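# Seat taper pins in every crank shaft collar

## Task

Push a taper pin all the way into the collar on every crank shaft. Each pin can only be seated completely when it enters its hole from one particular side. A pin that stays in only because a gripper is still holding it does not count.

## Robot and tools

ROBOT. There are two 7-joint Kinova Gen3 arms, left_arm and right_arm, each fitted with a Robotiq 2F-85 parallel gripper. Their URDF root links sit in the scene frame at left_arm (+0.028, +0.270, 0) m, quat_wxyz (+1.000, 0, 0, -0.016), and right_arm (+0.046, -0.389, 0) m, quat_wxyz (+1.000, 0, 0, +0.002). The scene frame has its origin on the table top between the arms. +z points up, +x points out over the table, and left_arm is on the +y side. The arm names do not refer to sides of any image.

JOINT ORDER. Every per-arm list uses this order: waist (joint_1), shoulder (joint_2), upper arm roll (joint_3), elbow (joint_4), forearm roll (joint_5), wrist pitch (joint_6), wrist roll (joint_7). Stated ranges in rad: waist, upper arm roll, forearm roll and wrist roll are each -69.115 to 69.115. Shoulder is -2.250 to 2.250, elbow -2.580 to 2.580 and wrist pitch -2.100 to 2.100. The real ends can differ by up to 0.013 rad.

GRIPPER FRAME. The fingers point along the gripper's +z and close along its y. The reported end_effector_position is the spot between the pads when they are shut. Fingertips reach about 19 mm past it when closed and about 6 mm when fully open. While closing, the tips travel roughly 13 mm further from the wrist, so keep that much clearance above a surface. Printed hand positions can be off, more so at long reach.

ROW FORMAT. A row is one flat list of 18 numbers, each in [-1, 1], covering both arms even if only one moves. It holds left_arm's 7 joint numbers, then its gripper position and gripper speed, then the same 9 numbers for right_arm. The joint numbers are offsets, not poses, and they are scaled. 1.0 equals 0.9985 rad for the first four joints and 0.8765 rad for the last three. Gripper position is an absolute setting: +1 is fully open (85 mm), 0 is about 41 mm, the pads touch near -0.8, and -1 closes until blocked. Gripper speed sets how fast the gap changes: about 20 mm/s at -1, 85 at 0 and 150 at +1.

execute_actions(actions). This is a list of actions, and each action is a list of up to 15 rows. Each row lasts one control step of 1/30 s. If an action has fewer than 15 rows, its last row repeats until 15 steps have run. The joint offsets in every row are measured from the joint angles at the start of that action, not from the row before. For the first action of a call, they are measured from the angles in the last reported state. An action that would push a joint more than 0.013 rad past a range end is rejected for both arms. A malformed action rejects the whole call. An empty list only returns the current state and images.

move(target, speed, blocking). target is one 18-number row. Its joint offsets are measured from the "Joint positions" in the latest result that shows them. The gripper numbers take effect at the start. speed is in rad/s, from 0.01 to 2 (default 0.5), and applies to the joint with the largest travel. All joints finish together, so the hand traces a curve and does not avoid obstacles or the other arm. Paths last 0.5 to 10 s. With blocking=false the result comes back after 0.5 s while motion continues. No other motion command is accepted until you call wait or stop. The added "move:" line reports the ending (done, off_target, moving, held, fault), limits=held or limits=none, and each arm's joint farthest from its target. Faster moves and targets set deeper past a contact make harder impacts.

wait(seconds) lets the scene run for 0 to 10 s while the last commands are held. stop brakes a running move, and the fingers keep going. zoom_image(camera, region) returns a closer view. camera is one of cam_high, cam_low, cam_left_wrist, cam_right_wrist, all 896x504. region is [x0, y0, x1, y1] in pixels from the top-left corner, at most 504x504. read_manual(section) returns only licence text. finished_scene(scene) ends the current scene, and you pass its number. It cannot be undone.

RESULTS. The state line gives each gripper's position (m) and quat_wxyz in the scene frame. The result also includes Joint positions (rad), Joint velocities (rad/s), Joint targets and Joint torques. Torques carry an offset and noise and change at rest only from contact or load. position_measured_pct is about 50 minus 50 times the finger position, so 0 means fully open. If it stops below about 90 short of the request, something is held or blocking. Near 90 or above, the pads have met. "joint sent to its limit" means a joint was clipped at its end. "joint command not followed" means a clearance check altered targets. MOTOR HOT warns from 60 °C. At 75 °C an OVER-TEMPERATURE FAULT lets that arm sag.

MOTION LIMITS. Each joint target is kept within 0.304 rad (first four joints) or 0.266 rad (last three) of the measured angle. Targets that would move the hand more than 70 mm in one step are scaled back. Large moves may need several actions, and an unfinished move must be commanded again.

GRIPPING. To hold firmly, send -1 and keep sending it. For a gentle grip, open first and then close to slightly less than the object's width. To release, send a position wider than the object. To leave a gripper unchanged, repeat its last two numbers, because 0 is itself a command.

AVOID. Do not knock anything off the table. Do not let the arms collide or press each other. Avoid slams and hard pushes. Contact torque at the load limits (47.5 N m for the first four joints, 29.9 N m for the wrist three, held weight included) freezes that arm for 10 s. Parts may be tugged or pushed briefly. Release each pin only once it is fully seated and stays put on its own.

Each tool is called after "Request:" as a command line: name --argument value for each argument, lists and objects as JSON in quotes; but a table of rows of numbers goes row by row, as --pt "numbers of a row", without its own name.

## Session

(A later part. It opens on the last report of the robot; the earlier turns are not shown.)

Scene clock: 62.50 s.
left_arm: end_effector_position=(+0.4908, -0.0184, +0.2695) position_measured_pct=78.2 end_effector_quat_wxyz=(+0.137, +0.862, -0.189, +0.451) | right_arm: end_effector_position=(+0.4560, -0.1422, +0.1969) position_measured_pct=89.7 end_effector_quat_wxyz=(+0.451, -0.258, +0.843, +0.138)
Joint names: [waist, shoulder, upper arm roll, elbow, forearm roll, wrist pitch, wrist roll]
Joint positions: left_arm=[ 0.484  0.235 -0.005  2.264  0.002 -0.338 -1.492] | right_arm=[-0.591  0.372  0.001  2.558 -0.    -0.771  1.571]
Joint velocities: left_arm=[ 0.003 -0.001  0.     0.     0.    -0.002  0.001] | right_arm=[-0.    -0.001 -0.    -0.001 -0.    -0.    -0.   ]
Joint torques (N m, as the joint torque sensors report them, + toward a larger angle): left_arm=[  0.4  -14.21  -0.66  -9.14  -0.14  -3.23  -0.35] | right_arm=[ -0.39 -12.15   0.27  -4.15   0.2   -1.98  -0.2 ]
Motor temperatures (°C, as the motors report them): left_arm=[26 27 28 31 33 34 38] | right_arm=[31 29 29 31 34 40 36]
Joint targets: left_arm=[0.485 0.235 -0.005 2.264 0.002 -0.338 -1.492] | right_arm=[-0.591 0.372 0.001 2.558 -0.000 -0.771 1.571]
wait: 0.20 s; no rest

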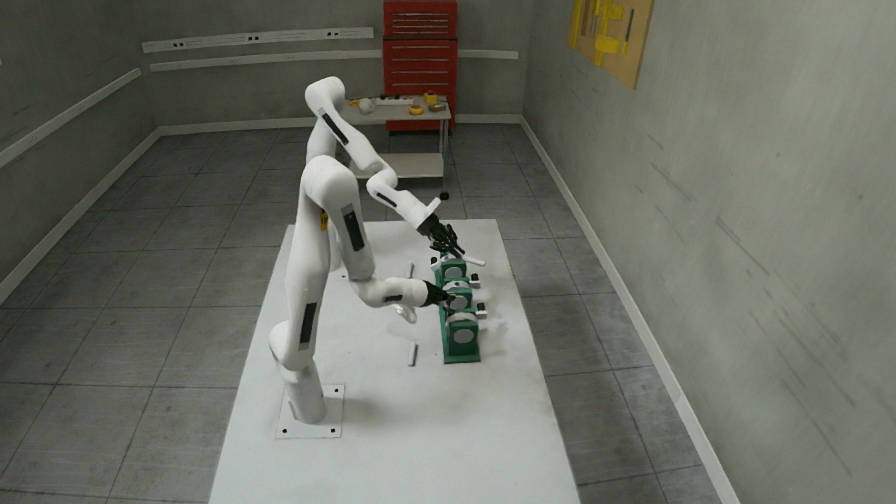

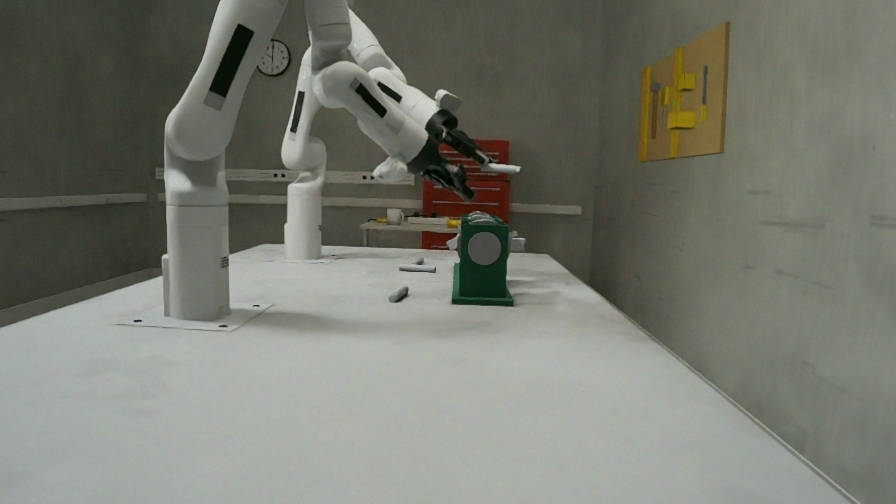

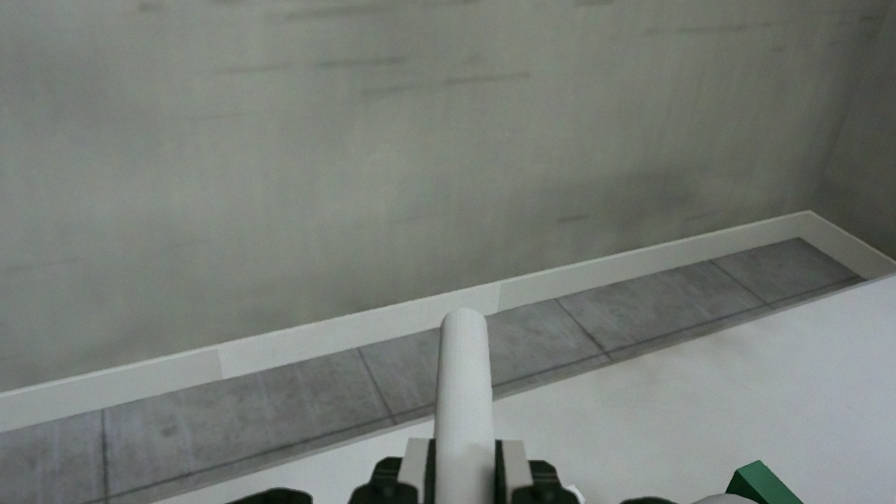

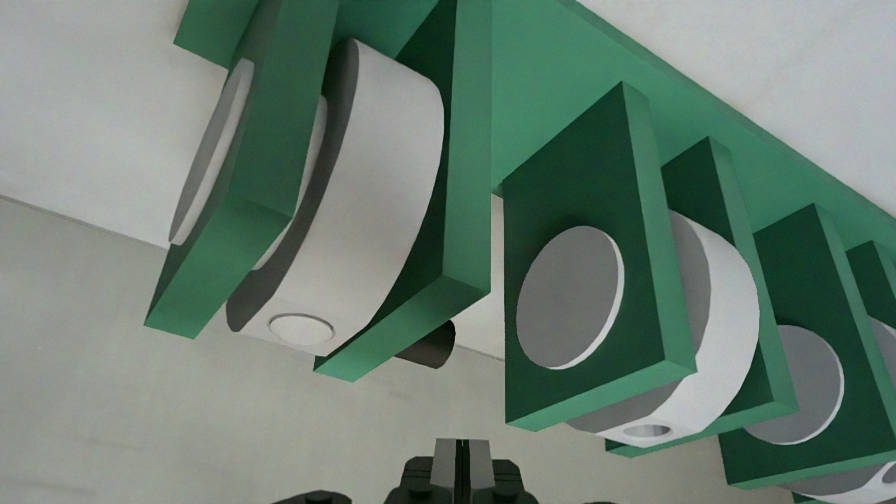

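Request:
move --target '[0,0.03,0.005,-0.3,0,0.6,1,-1,0,0.25,0,0,0,0,0,0,-0.8,0]' --speed 0.9

Request:
move --target '[0.008,0.0257,0,-0.175,0,0.435,1,-1,0,0,0,0,0,0,0,0,-0.8,0]' --speed 0.9

Request:
move --target '[0,0,0,0,0,0,0.75,-1,0,0,0,0,0,0,0,0,-0.8,0]' --speed 0.9

Request:
move --target '[0,0,0,0,0,0,0.7445,-1,0,0,0,0,0,0,0,0,-0.8,0]' --speed 0.9

Scene clock: 65.17 s.
left_arm: end_effector_position=(+0.5068, -0.0309, +0.2658) position_measured_pct=78.2 end_effector_quat_wxyz=(+0.238, +0.912, +0.204, +0.262) | right_arm: end_effector_position=(+0.5041, -0.2511, +0.1969) position_measured_pct=89.7 end_effector_quat_wxyz=(+0.465, -0.151, +0.869, +0.080)
Joint names: [waist, shoulder, upper arm roll, elbow, forearm roll, wrist pitch, wrist roll]
Joint positions: left_arm=[ 0.484  0.264  0.     1.964  0.002  0.188 -0.615] | right_arm=[-0.341  0.372  0.001  2.558 -0.    -0.771  1.571]
Joint velocities: left_arm=[ 0.001  0.     0.    -0.    -0.    -0.002  0.   ] | right_arm=[ 0.003  0.001 -0.    -0.     0.    -0.001 -0.   ]
Joint torques (N m, as the joint torque sensors report them, + toward a larger angle): left_arm=[  0.   -16.     0.18 -10.41  -0.15  -2.26  -0.07] | right_arm=[ -0.53 -12.04   0.5   -4.19  -0.08  -2.02  -0.02]
Motor temperatures (°C, as the motors report them): left_arm=[26 27 28 31 33 34 38] | right_arm=[31 29 29 31 34 40 36]
Joint targets: left_arm=[0.484 0.264 0.000 1.964 0.002 0.188 -0.615] | right_arm=[-0.341 0.372 0.001 2.558 -0.000 -0.771 1.571]
move: done; limits=none; left_arm: farthest joint: the shoulder, 0.001 radians from its target (0.030 radians at the start); right_arm: farthest joint: the waist, 0.000 radians from its target (0.249 radians at the start)

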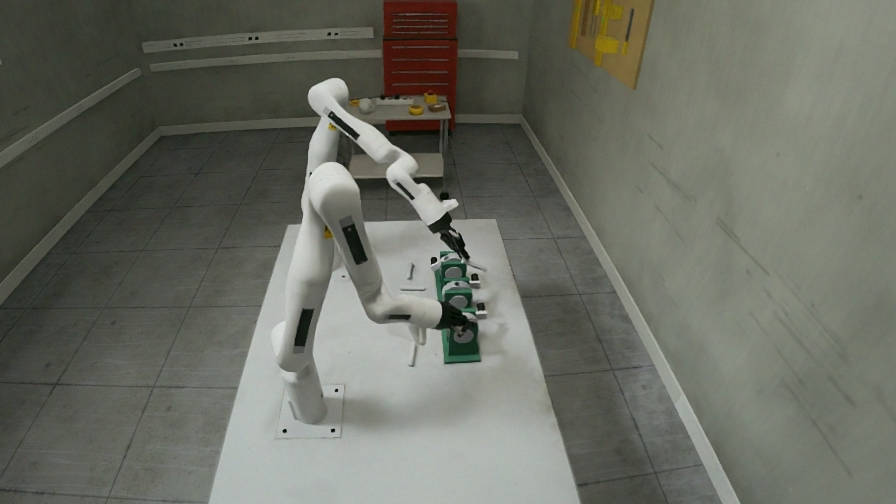

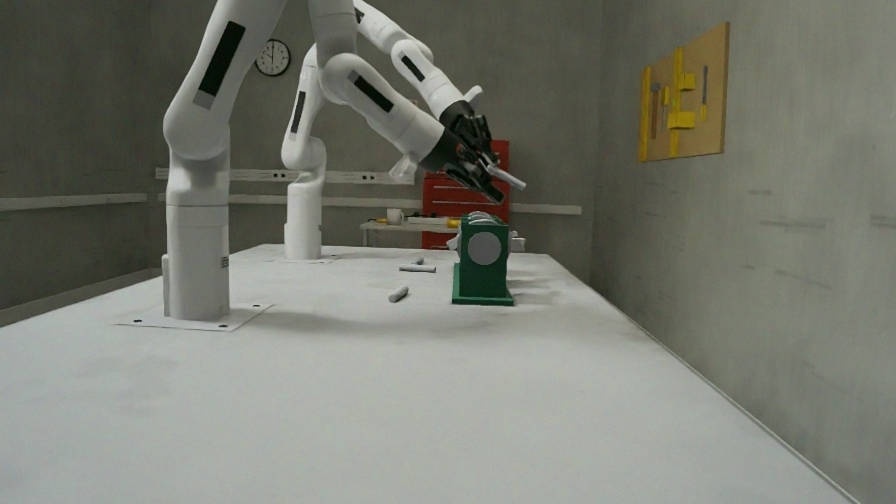

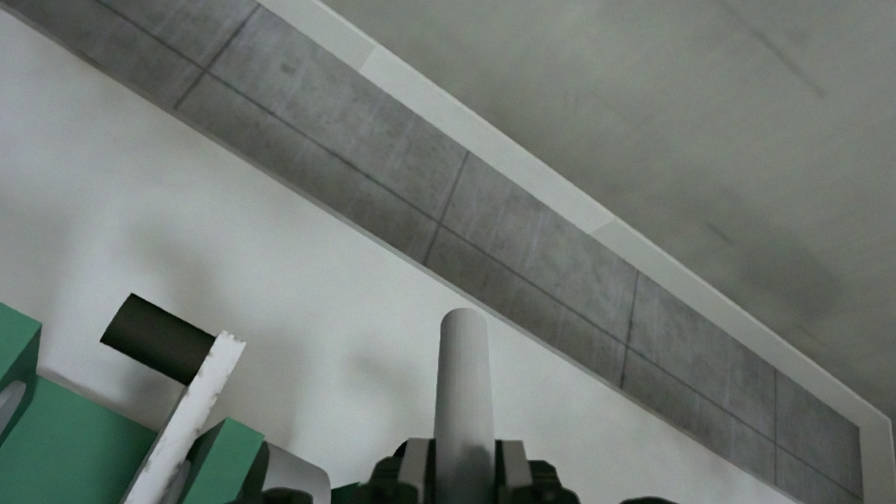

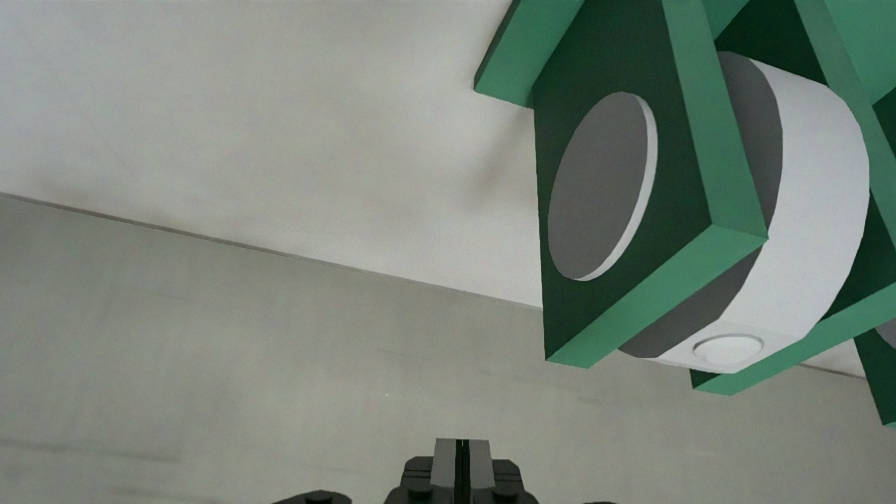

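Scene clock: 66.60 s.
left_arm: end_effector_position=(+0.4844, -0.0233, +0.2607) position_measured_pct=78.2 end_effector_quat_wxyz=(+0.226, +0.770, +0.590, +0.093) | right_arm: end_effector_position=(+0.5041, -0.2511, +0.1969) position_measured_pct=89.7 end_effector_quat_wxyz=(+0.465, -0.151, +0.869, +0.080)
Joint names: [waist, shoulder, upper arm roll, elbow, forearm roll, wrist pitch, wrist roll]
Joint positions: left_arm=[0.492 0.29  0.    1.789 0.002 0.569 0.261] | right_arm=[-0.341  0.372  0.001  2.558 -0.    -0.771  1.571]
Joint velocities: left_arm=[ 0.     0.001 -0.    -0.001 -0.     0.002  0.   ] | right_arm=[ 0.    -0.001 -0.    -0.001  0.     0.     0.   ]
Joint torques (N m, as the joint torque sensors report them, + toward a larger angle): left_arm=[ -0.36 -16.82  -0.18 -10.05  -0.06  -1.47  -0.35] | right_arm=[ -0.39 -11.97   0.21  -3.58   0.    -2.3    0.14]
Motor temperatures (°C, as the motors report them): left_arm=[26 27 28 31 33 34 38] | right_arm=[31 29 29 31 34 40 36]
Joint targets: left_arm=[0.492 0.290 0.000 1.789 0.002 0.569 0.261] | right_arm=[-0.341 0.372 0.001 2.558 -0.000 -0.771 1.571]
move: done; limits=none; left_arm: farthest joint: the waist, 0.000 radians from its target (0.008 radians at the start); right_arm: farthest joint: the waist, 0.000 radians from its target (0.000 radians at the start)

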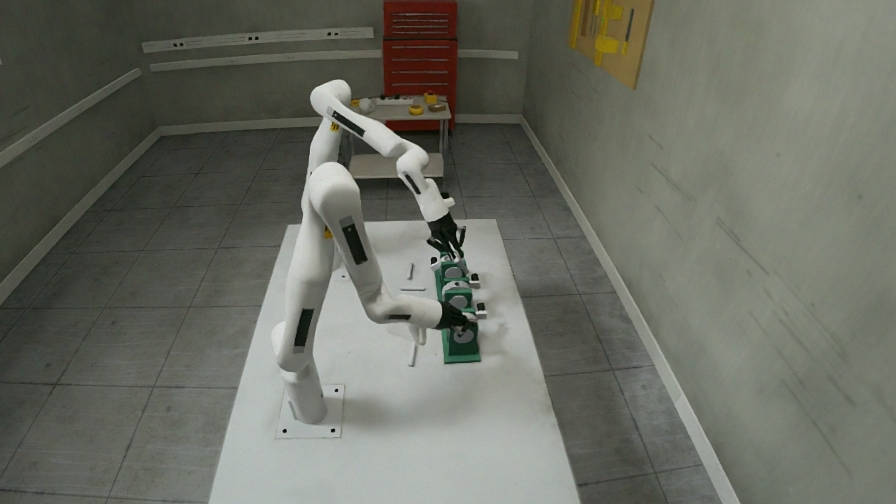

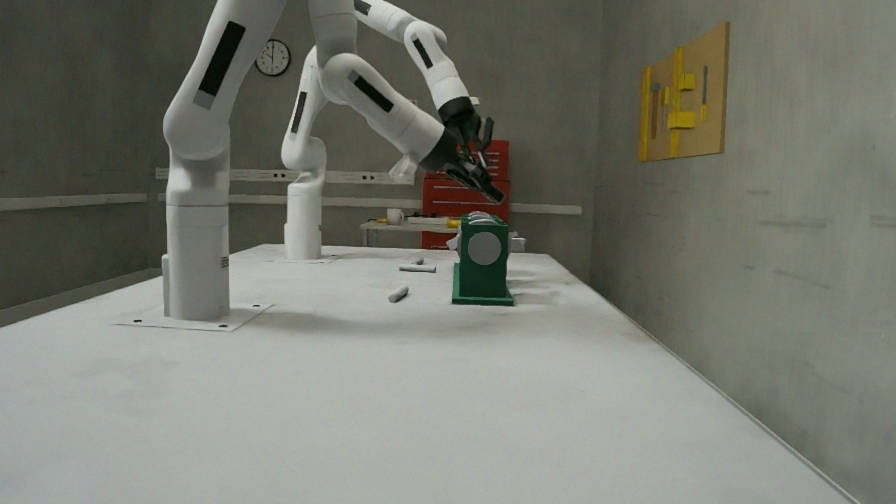

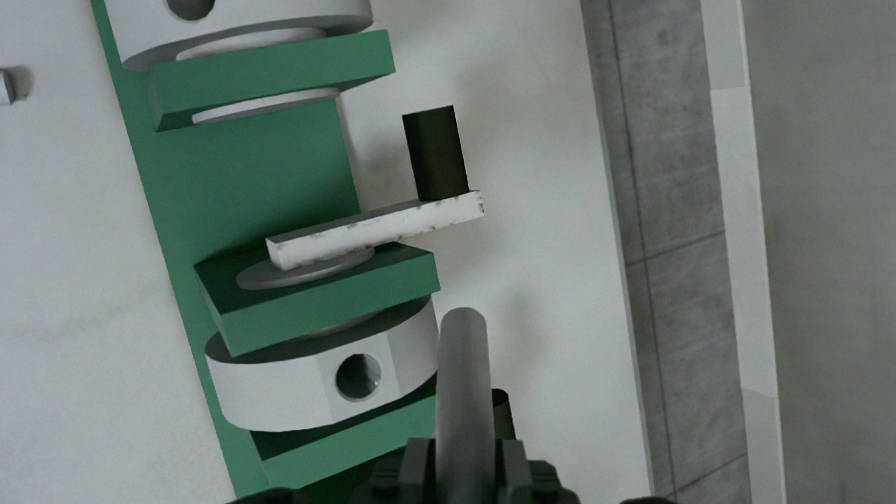

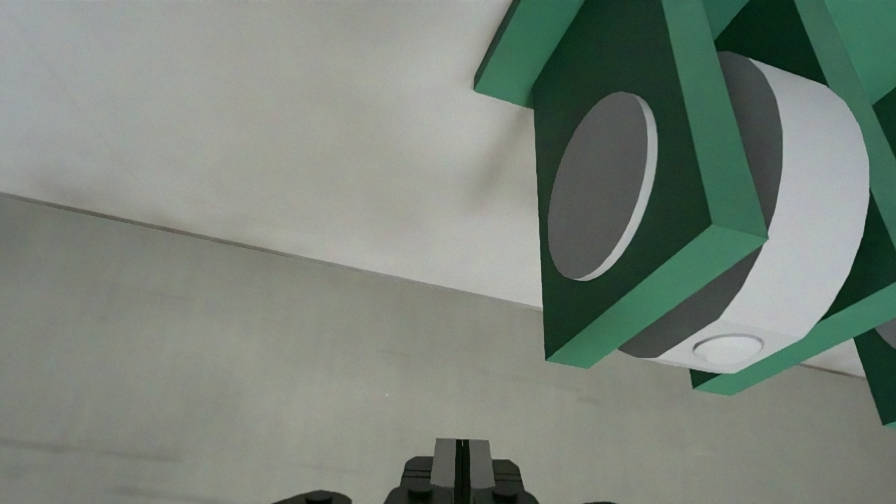

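Scene clock: 67.80 s.
left_arm: end_effector_position=(+0.4844, -0.0233, +0.2607) position_measured_pct=78.2 end_effector_quat_wxyz=(+0.244, +0.538, +0.807, +0.015) | right_arm: end_effector_position=(+0.5041, -0.2511, +0.1969) position_measured_pct=89.7 end_effector_quat_wxyz=(+0.465, -0.151, +0.869, +0.080)
Joint names: [waist, shoulder, upper arm roll, elbow, forearm roll, wrist pitch, wrist roll]
Joint positions: left_arm=[0.492 0.29  0.    1.789 0.002 0.569 0.919] | right_arm=[-0.341  0.372  0.001  2.558 -0.    -0.771  1.571]
Joint velocities: left_arm=[ 0.001 -0.     0.001 -0.     0.     0.001  0.   ] | right_arm=[ 0.     0.001  0.    -0.     0.    -0.    -0.   ]
Joint torques (N m, as the joint torque sensors report them, + toward a larger angle): left_arm=[ -0.32 -16.25  -0.04 -10.53   0.11  -1.71  -0.05] | right_arm=[ -0.1  -12.1    0.3   -4.03   0.17  -2.11  -0.21]
Motor temperatures (°C, as the motors report them): left_arm=[26 27 28 31 33 34 38] | right_arm=[31 29 29 31 34 40 36]
Joint targets: left_arm=[0.492 0.290 0.000 1.789 0.002 0.569 0.919] | right_arm=[-0.341 0.372 0.001 2.558 -0.000 -0.771 1.571]
move: done; limits=none; left_arm: farthest joint: the waist, 0.000 radians from its target (0.000 radians at the start); right_arm: farthest joint: the waist, 0.000 radians from its target (0.000 radians at the start)

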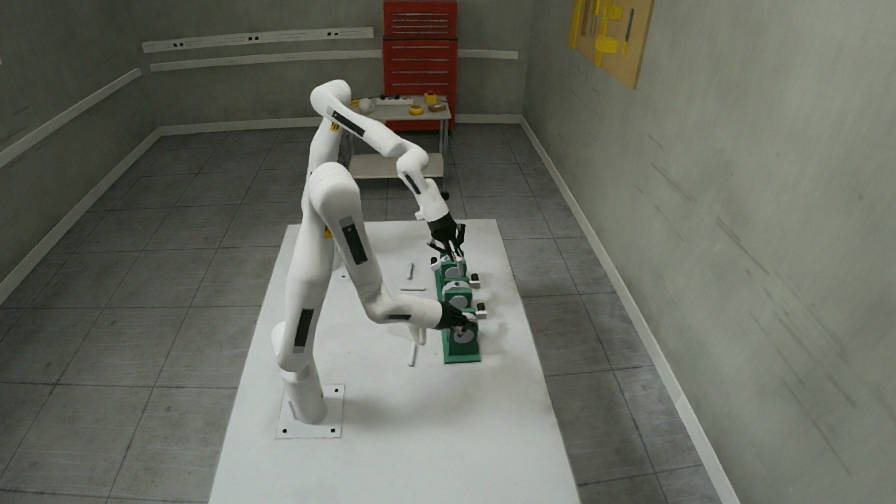

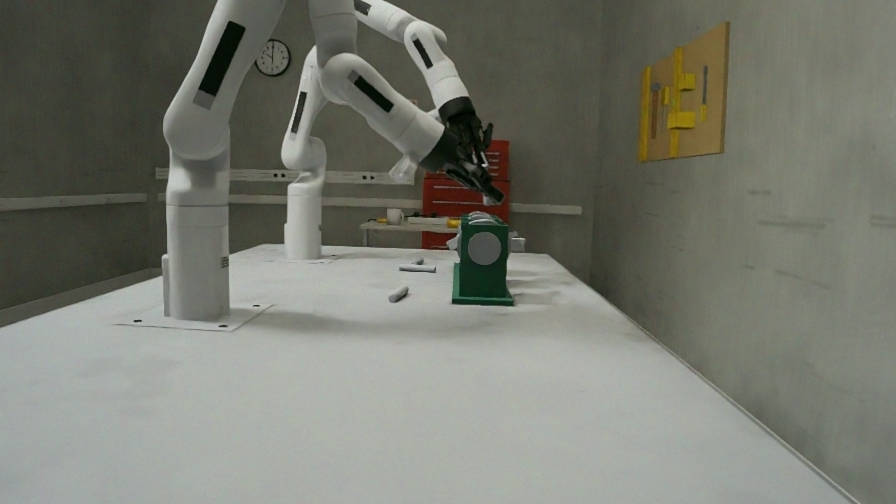

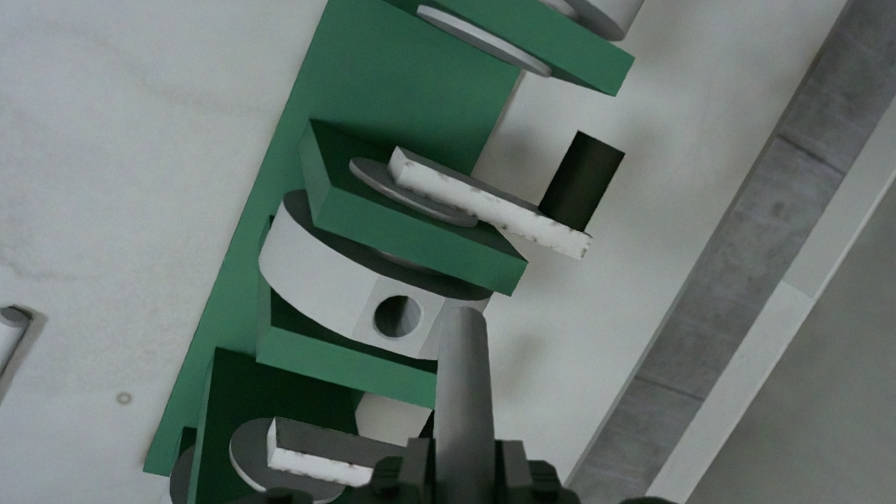

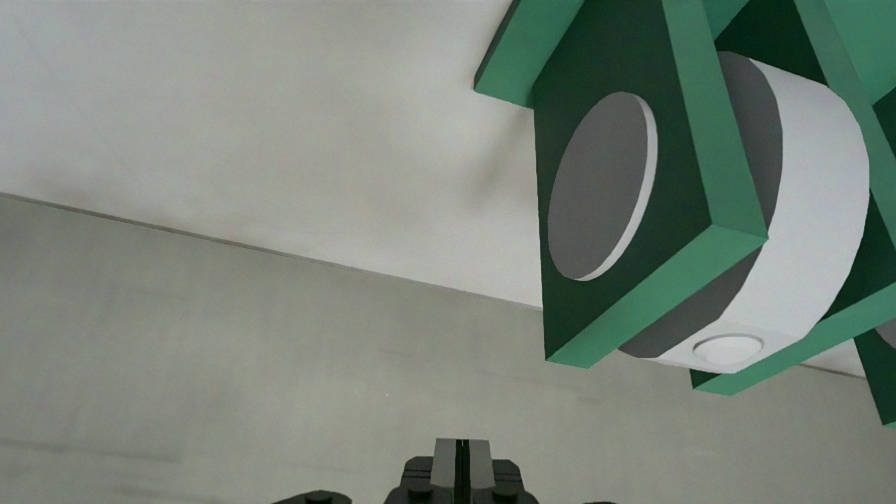

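Scene clock: 69.00 s.
left_arm: end_effector_position=(+0.4844, -0.0233, +0.2607) position_measured_pct=78.2 end_effector_quat_wxyz=(+0.235, +0.251, +0.937, -0.064) | right_arm: end_effector_position=(+0.5041, -0.2511, +0.1969) position_measured_pct=89.7 end_effector_quat_wxyz=(+0.465, -0.151, +0.869, +0.080)
Joint names: [waist, shoulder, upper arm roll, elbow, forearm roll, wrist pitch, wrist roll]
Joint positions: left_arm=[0.492 0.29  0.    1.789 0.002 0.569 1.571] | right_arm=[-0.341  0.372  0.001  2.558 -0.    -0.771  1.571]
Joint velocities: left_arm=[-0.001 -0.     0.001 -0.    -0.     0.001  0.   ] | right_arm=[-0.     0.    -0.    -0.001  0.     0.    -0.   ]
Joint torques (N m, as the joint torque sensors report them, + toward a larger angle): left_arm=[ -0.29 -16.21  -0.04 -10.01  -0.19  -1.52  -0.04] | right_arm=[  0.01 -12.07   0.6   -4.12   0.06  -2.24  -0.14]
Motor temperatures (°C, as the motors report them): left_arm=[26 27 28 31 33 34 38] | right_arm=[31 29 29 31 34 40 36]
Joint targets: left_arm=[0.492 0.290 0.000 1.789 0.002 0.569 1.571] | right_arm=[-0.341 0.372 0.001 2.558 -0.000 -0.771 1.571]
move: done; limits=none; left_arm: farthest joint: the waist, 0.000 radians from its target (0.000 radians at the start); right_arm: farthest joint: the waist, 0.000 radians from its target (0.000 radians at the start)

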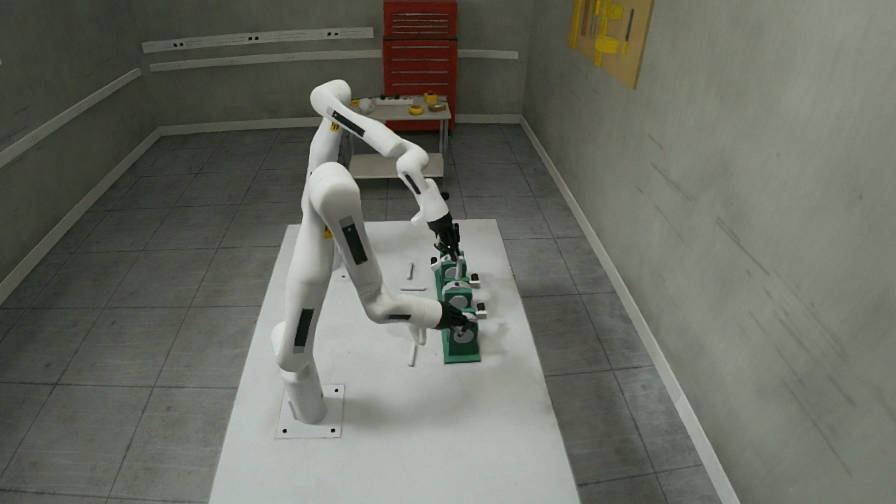

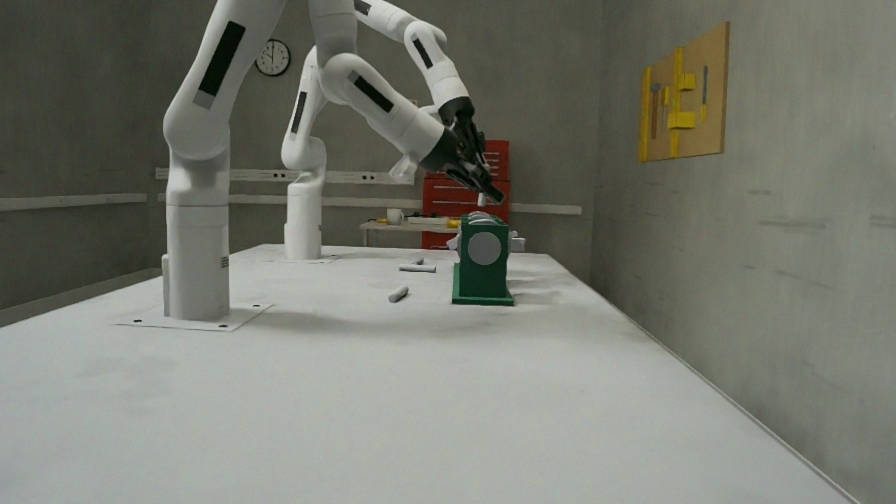

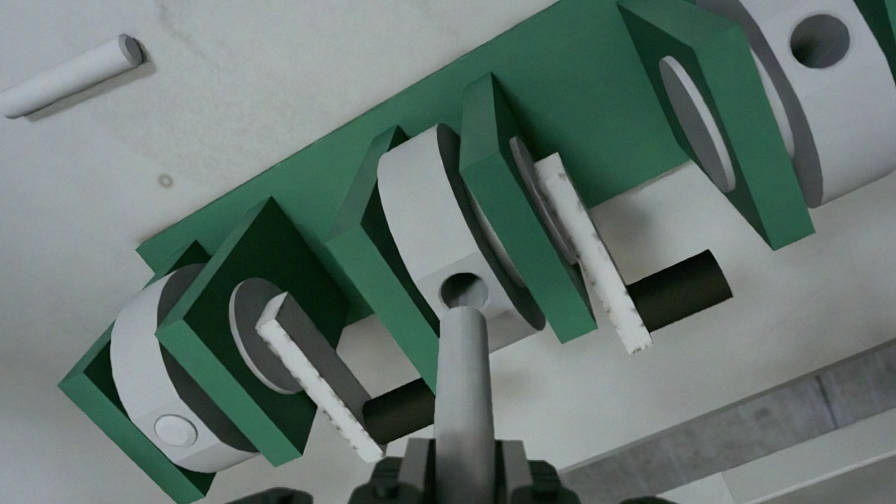

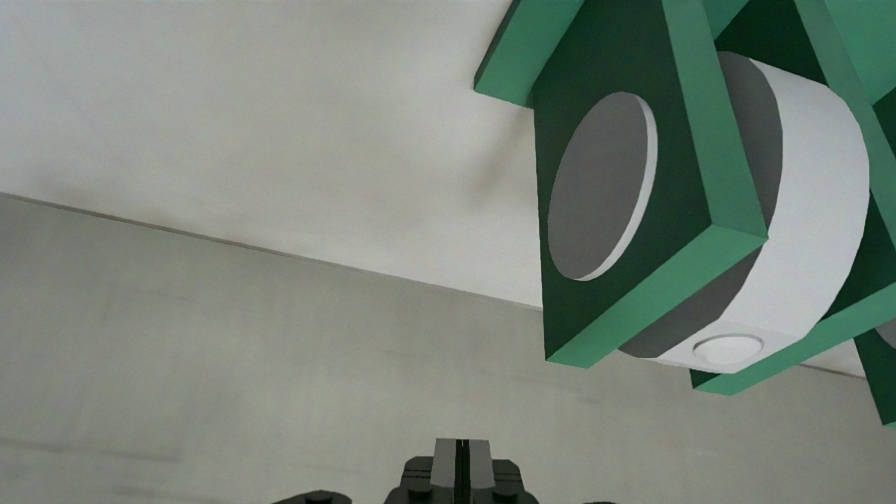

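Request:
execute_actions --actions '[]'

Scene clock: 70.40 s.
left_arm: end_effector_position=(+0.4844, -0.0233, +0.2607) position_measured_pct=78.2 end_effector_quat_wxyz=(+0.235, +0.251, +0.937, -0.064) | right_arm: end_effector_position=(+0.5041, -0.2511, +0.1969) position_measured_pct=89.7 end_effector_quat_wxyz=(+0.465, -0.151, +0.869, +0.080)
Joint names: [waist, shoulder, upper arm roll, elbow, forearm roll, wrist pitch, wrist roll]
Joint positions: left_arm=[0.492 0.29  0.    1.789 0.002 0.569 1.571] | right_arm=[-0.341  0.372  0.001  2.558 -0.    -0.771  1.571]
Joint velocities: left_arm=[ 0.001 -0.     0.    -0.     0.    -0.001  0.   ] | right_arm=[-0.     0.002 -0.    -0.     0.     0.     0.   ]
Joint torques (N m, as the joint torque sensors report them, + toward a larger angle): left_arm=[  0.06 -16.65  -0.15 -10.3    0.    -1.71  -0.17] | right_arm=[  0.01 -12.38   0.72  -4.25  -0.16  -2.33  -0.04]
Motor temperatures (°C, as the motors report them): left_arm=[26 27 28 31 33 34 38] | right_arm=[31 29 29 31 34 40 36]
Joint targets: left_arm=[0.492 0.290 0.000 1.789 0.002 0.569 1.571] | right_arm=[-0.341 0.372 0.001 2.558 -0.000 -0.771 1.571]

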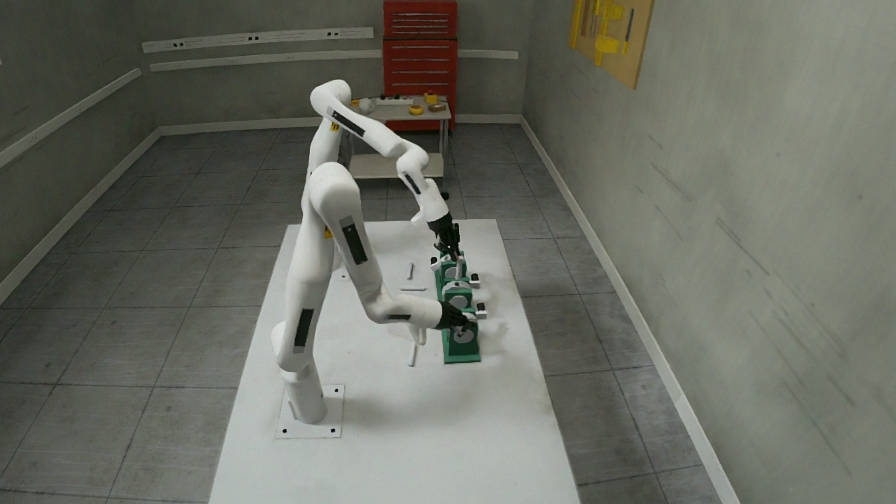

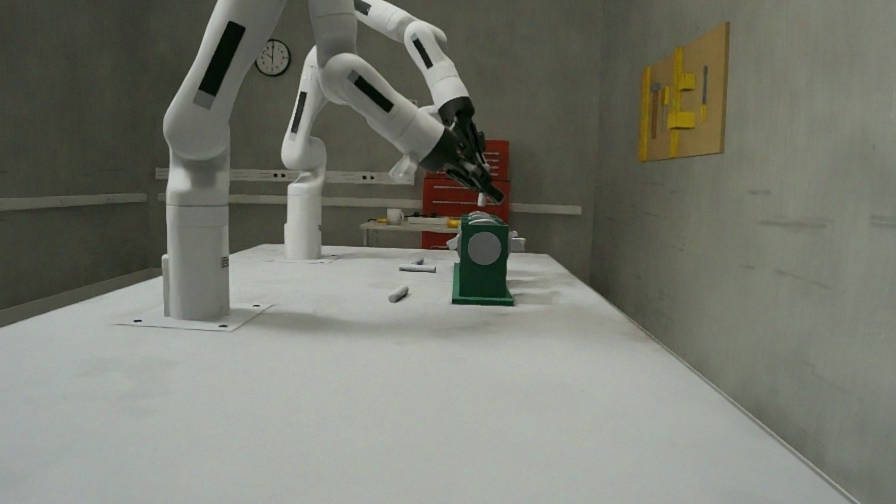

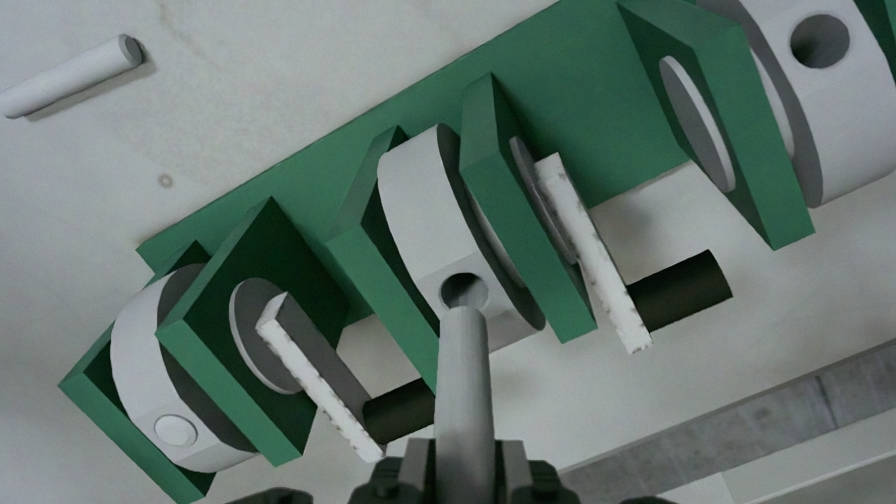

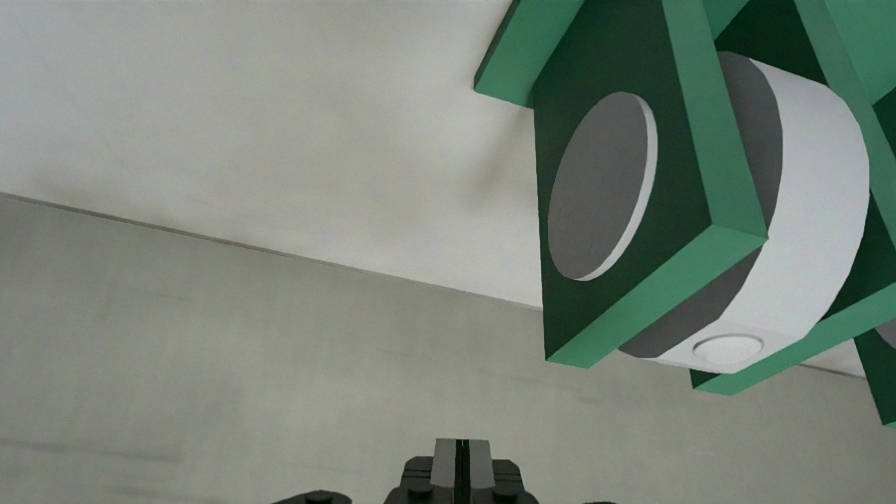

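Request:
move --target '[0,0.019,0,0.031,0,-0.057,0,-1,0, 0.6,-0.1,0,0,0,0,0,-0.8,0]' --speed 1.0

Request:
zoom_image --camera "cam_low" --region '[420,120,560,260]'

Scene clock: 72.20 s.
left_arm: end_effector_position=(+0.4841, -0.0231, +0.2448) position_measured_pct=78.2 end_effector_quat_wxyz=(+0.235, +0.251, +0.937, -0.064) | right_arm: end_effector_position=(+0.5080, -0.5352, +0.2450) position_measured_pct=89.7 end_effector_quat_wxyz=(+0.511, +0.109, +0.850, -0.066)
Joint names: [waist, shoulder, upper arm roll, elbow, forearm roll, wrist pitch, wrist roll]
Joint positions: left_arm=[0.492 0.309 0.    1.82  0.002 0.519 1.571] | right_arm=[ 0.258  0.272  0.001  2.558 -0.    -0.771  1.571]
Joint velocities: left_arm=[-0.    -0.    -0.002  0.     0.     0.     0.   ] | right_arm=[ 0.003  0.001  0.001  0.001  0.     0.    -0.   ]
Joint torques (N m, as the joint torque sensors report them, + toward a larger angle): left_arm=[ -0.35 -16.56  -0.21  -9.86  -0.02  -1.84   0.24] | right_arm=[ -0.11 -11.31   0.68  -5.13  -0.05  -2.21  -0.19]
Motor temperatures (°C, as the motors report them): left_arm=[26 27 28 31 33 34 38] | right_arm=[31 29 29 31 34 40 36]
Joint targets: left_arm=[0.492 0.309 0.000 1.820 0.002 0.519 1.571] | right_arm=[0.258 0.272 0.001 2.558 -0.000 -0.771 1.571]
move: done; limits=none; left_arm: farthest joint: the waist, 0.000 radians from its target (0.000 radians at the start); right_arm: farthest joint: the waist, 0.001 radians from its target (0.599 radians at the start)

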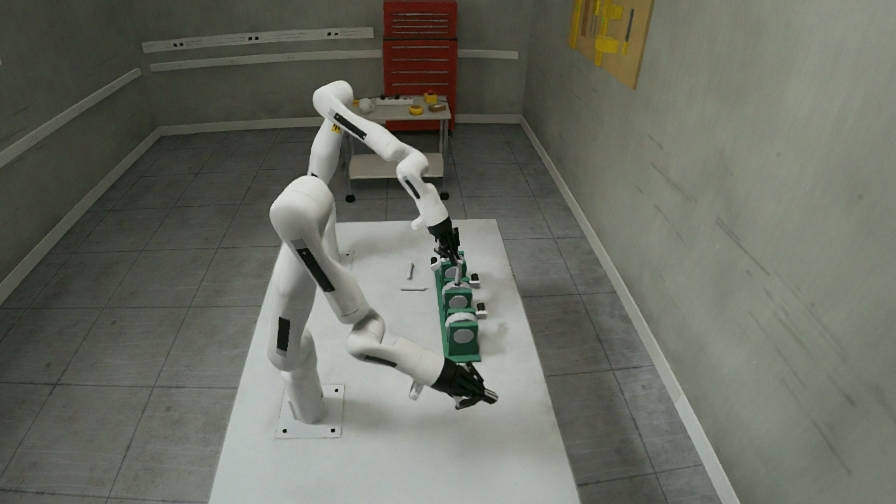

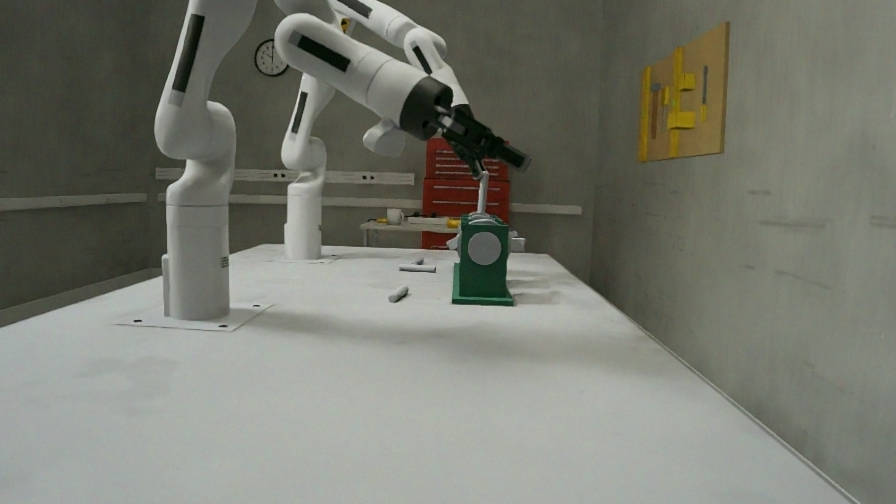

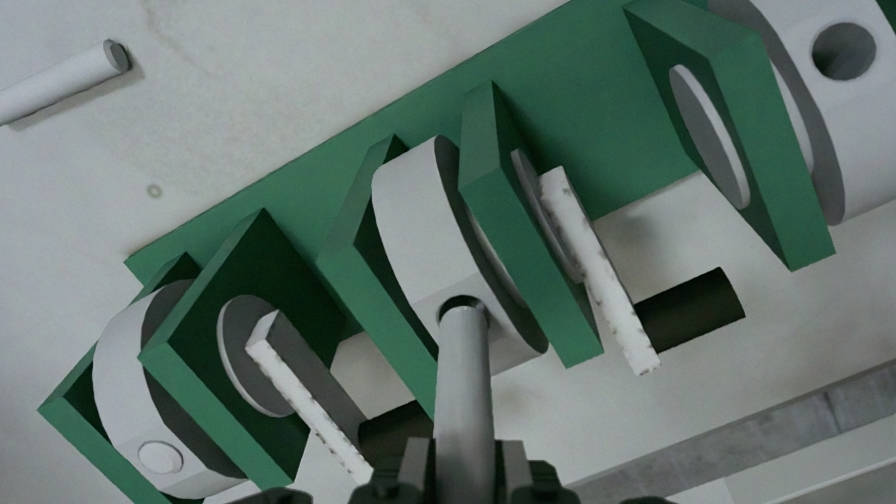

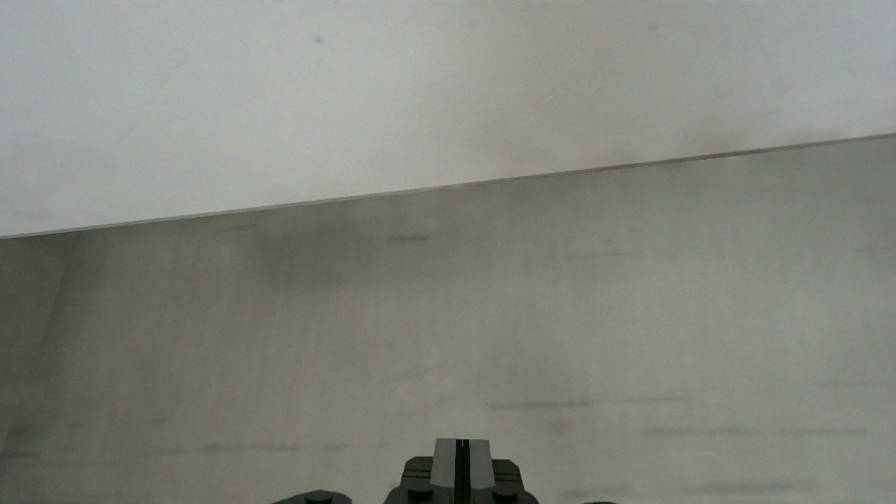

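Region (420, 120, 560, 260) of cam_low's 896x504 image, scaled by 3.600, with more detail than that image has.

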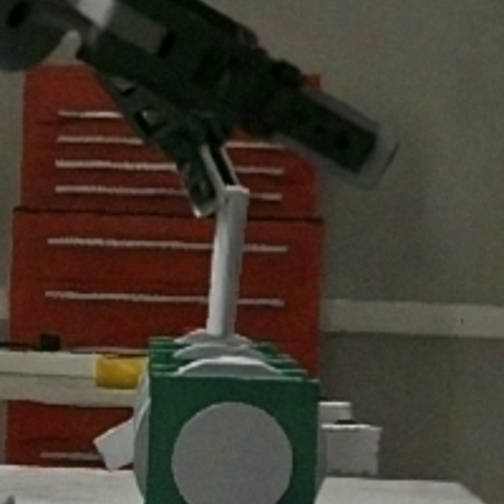

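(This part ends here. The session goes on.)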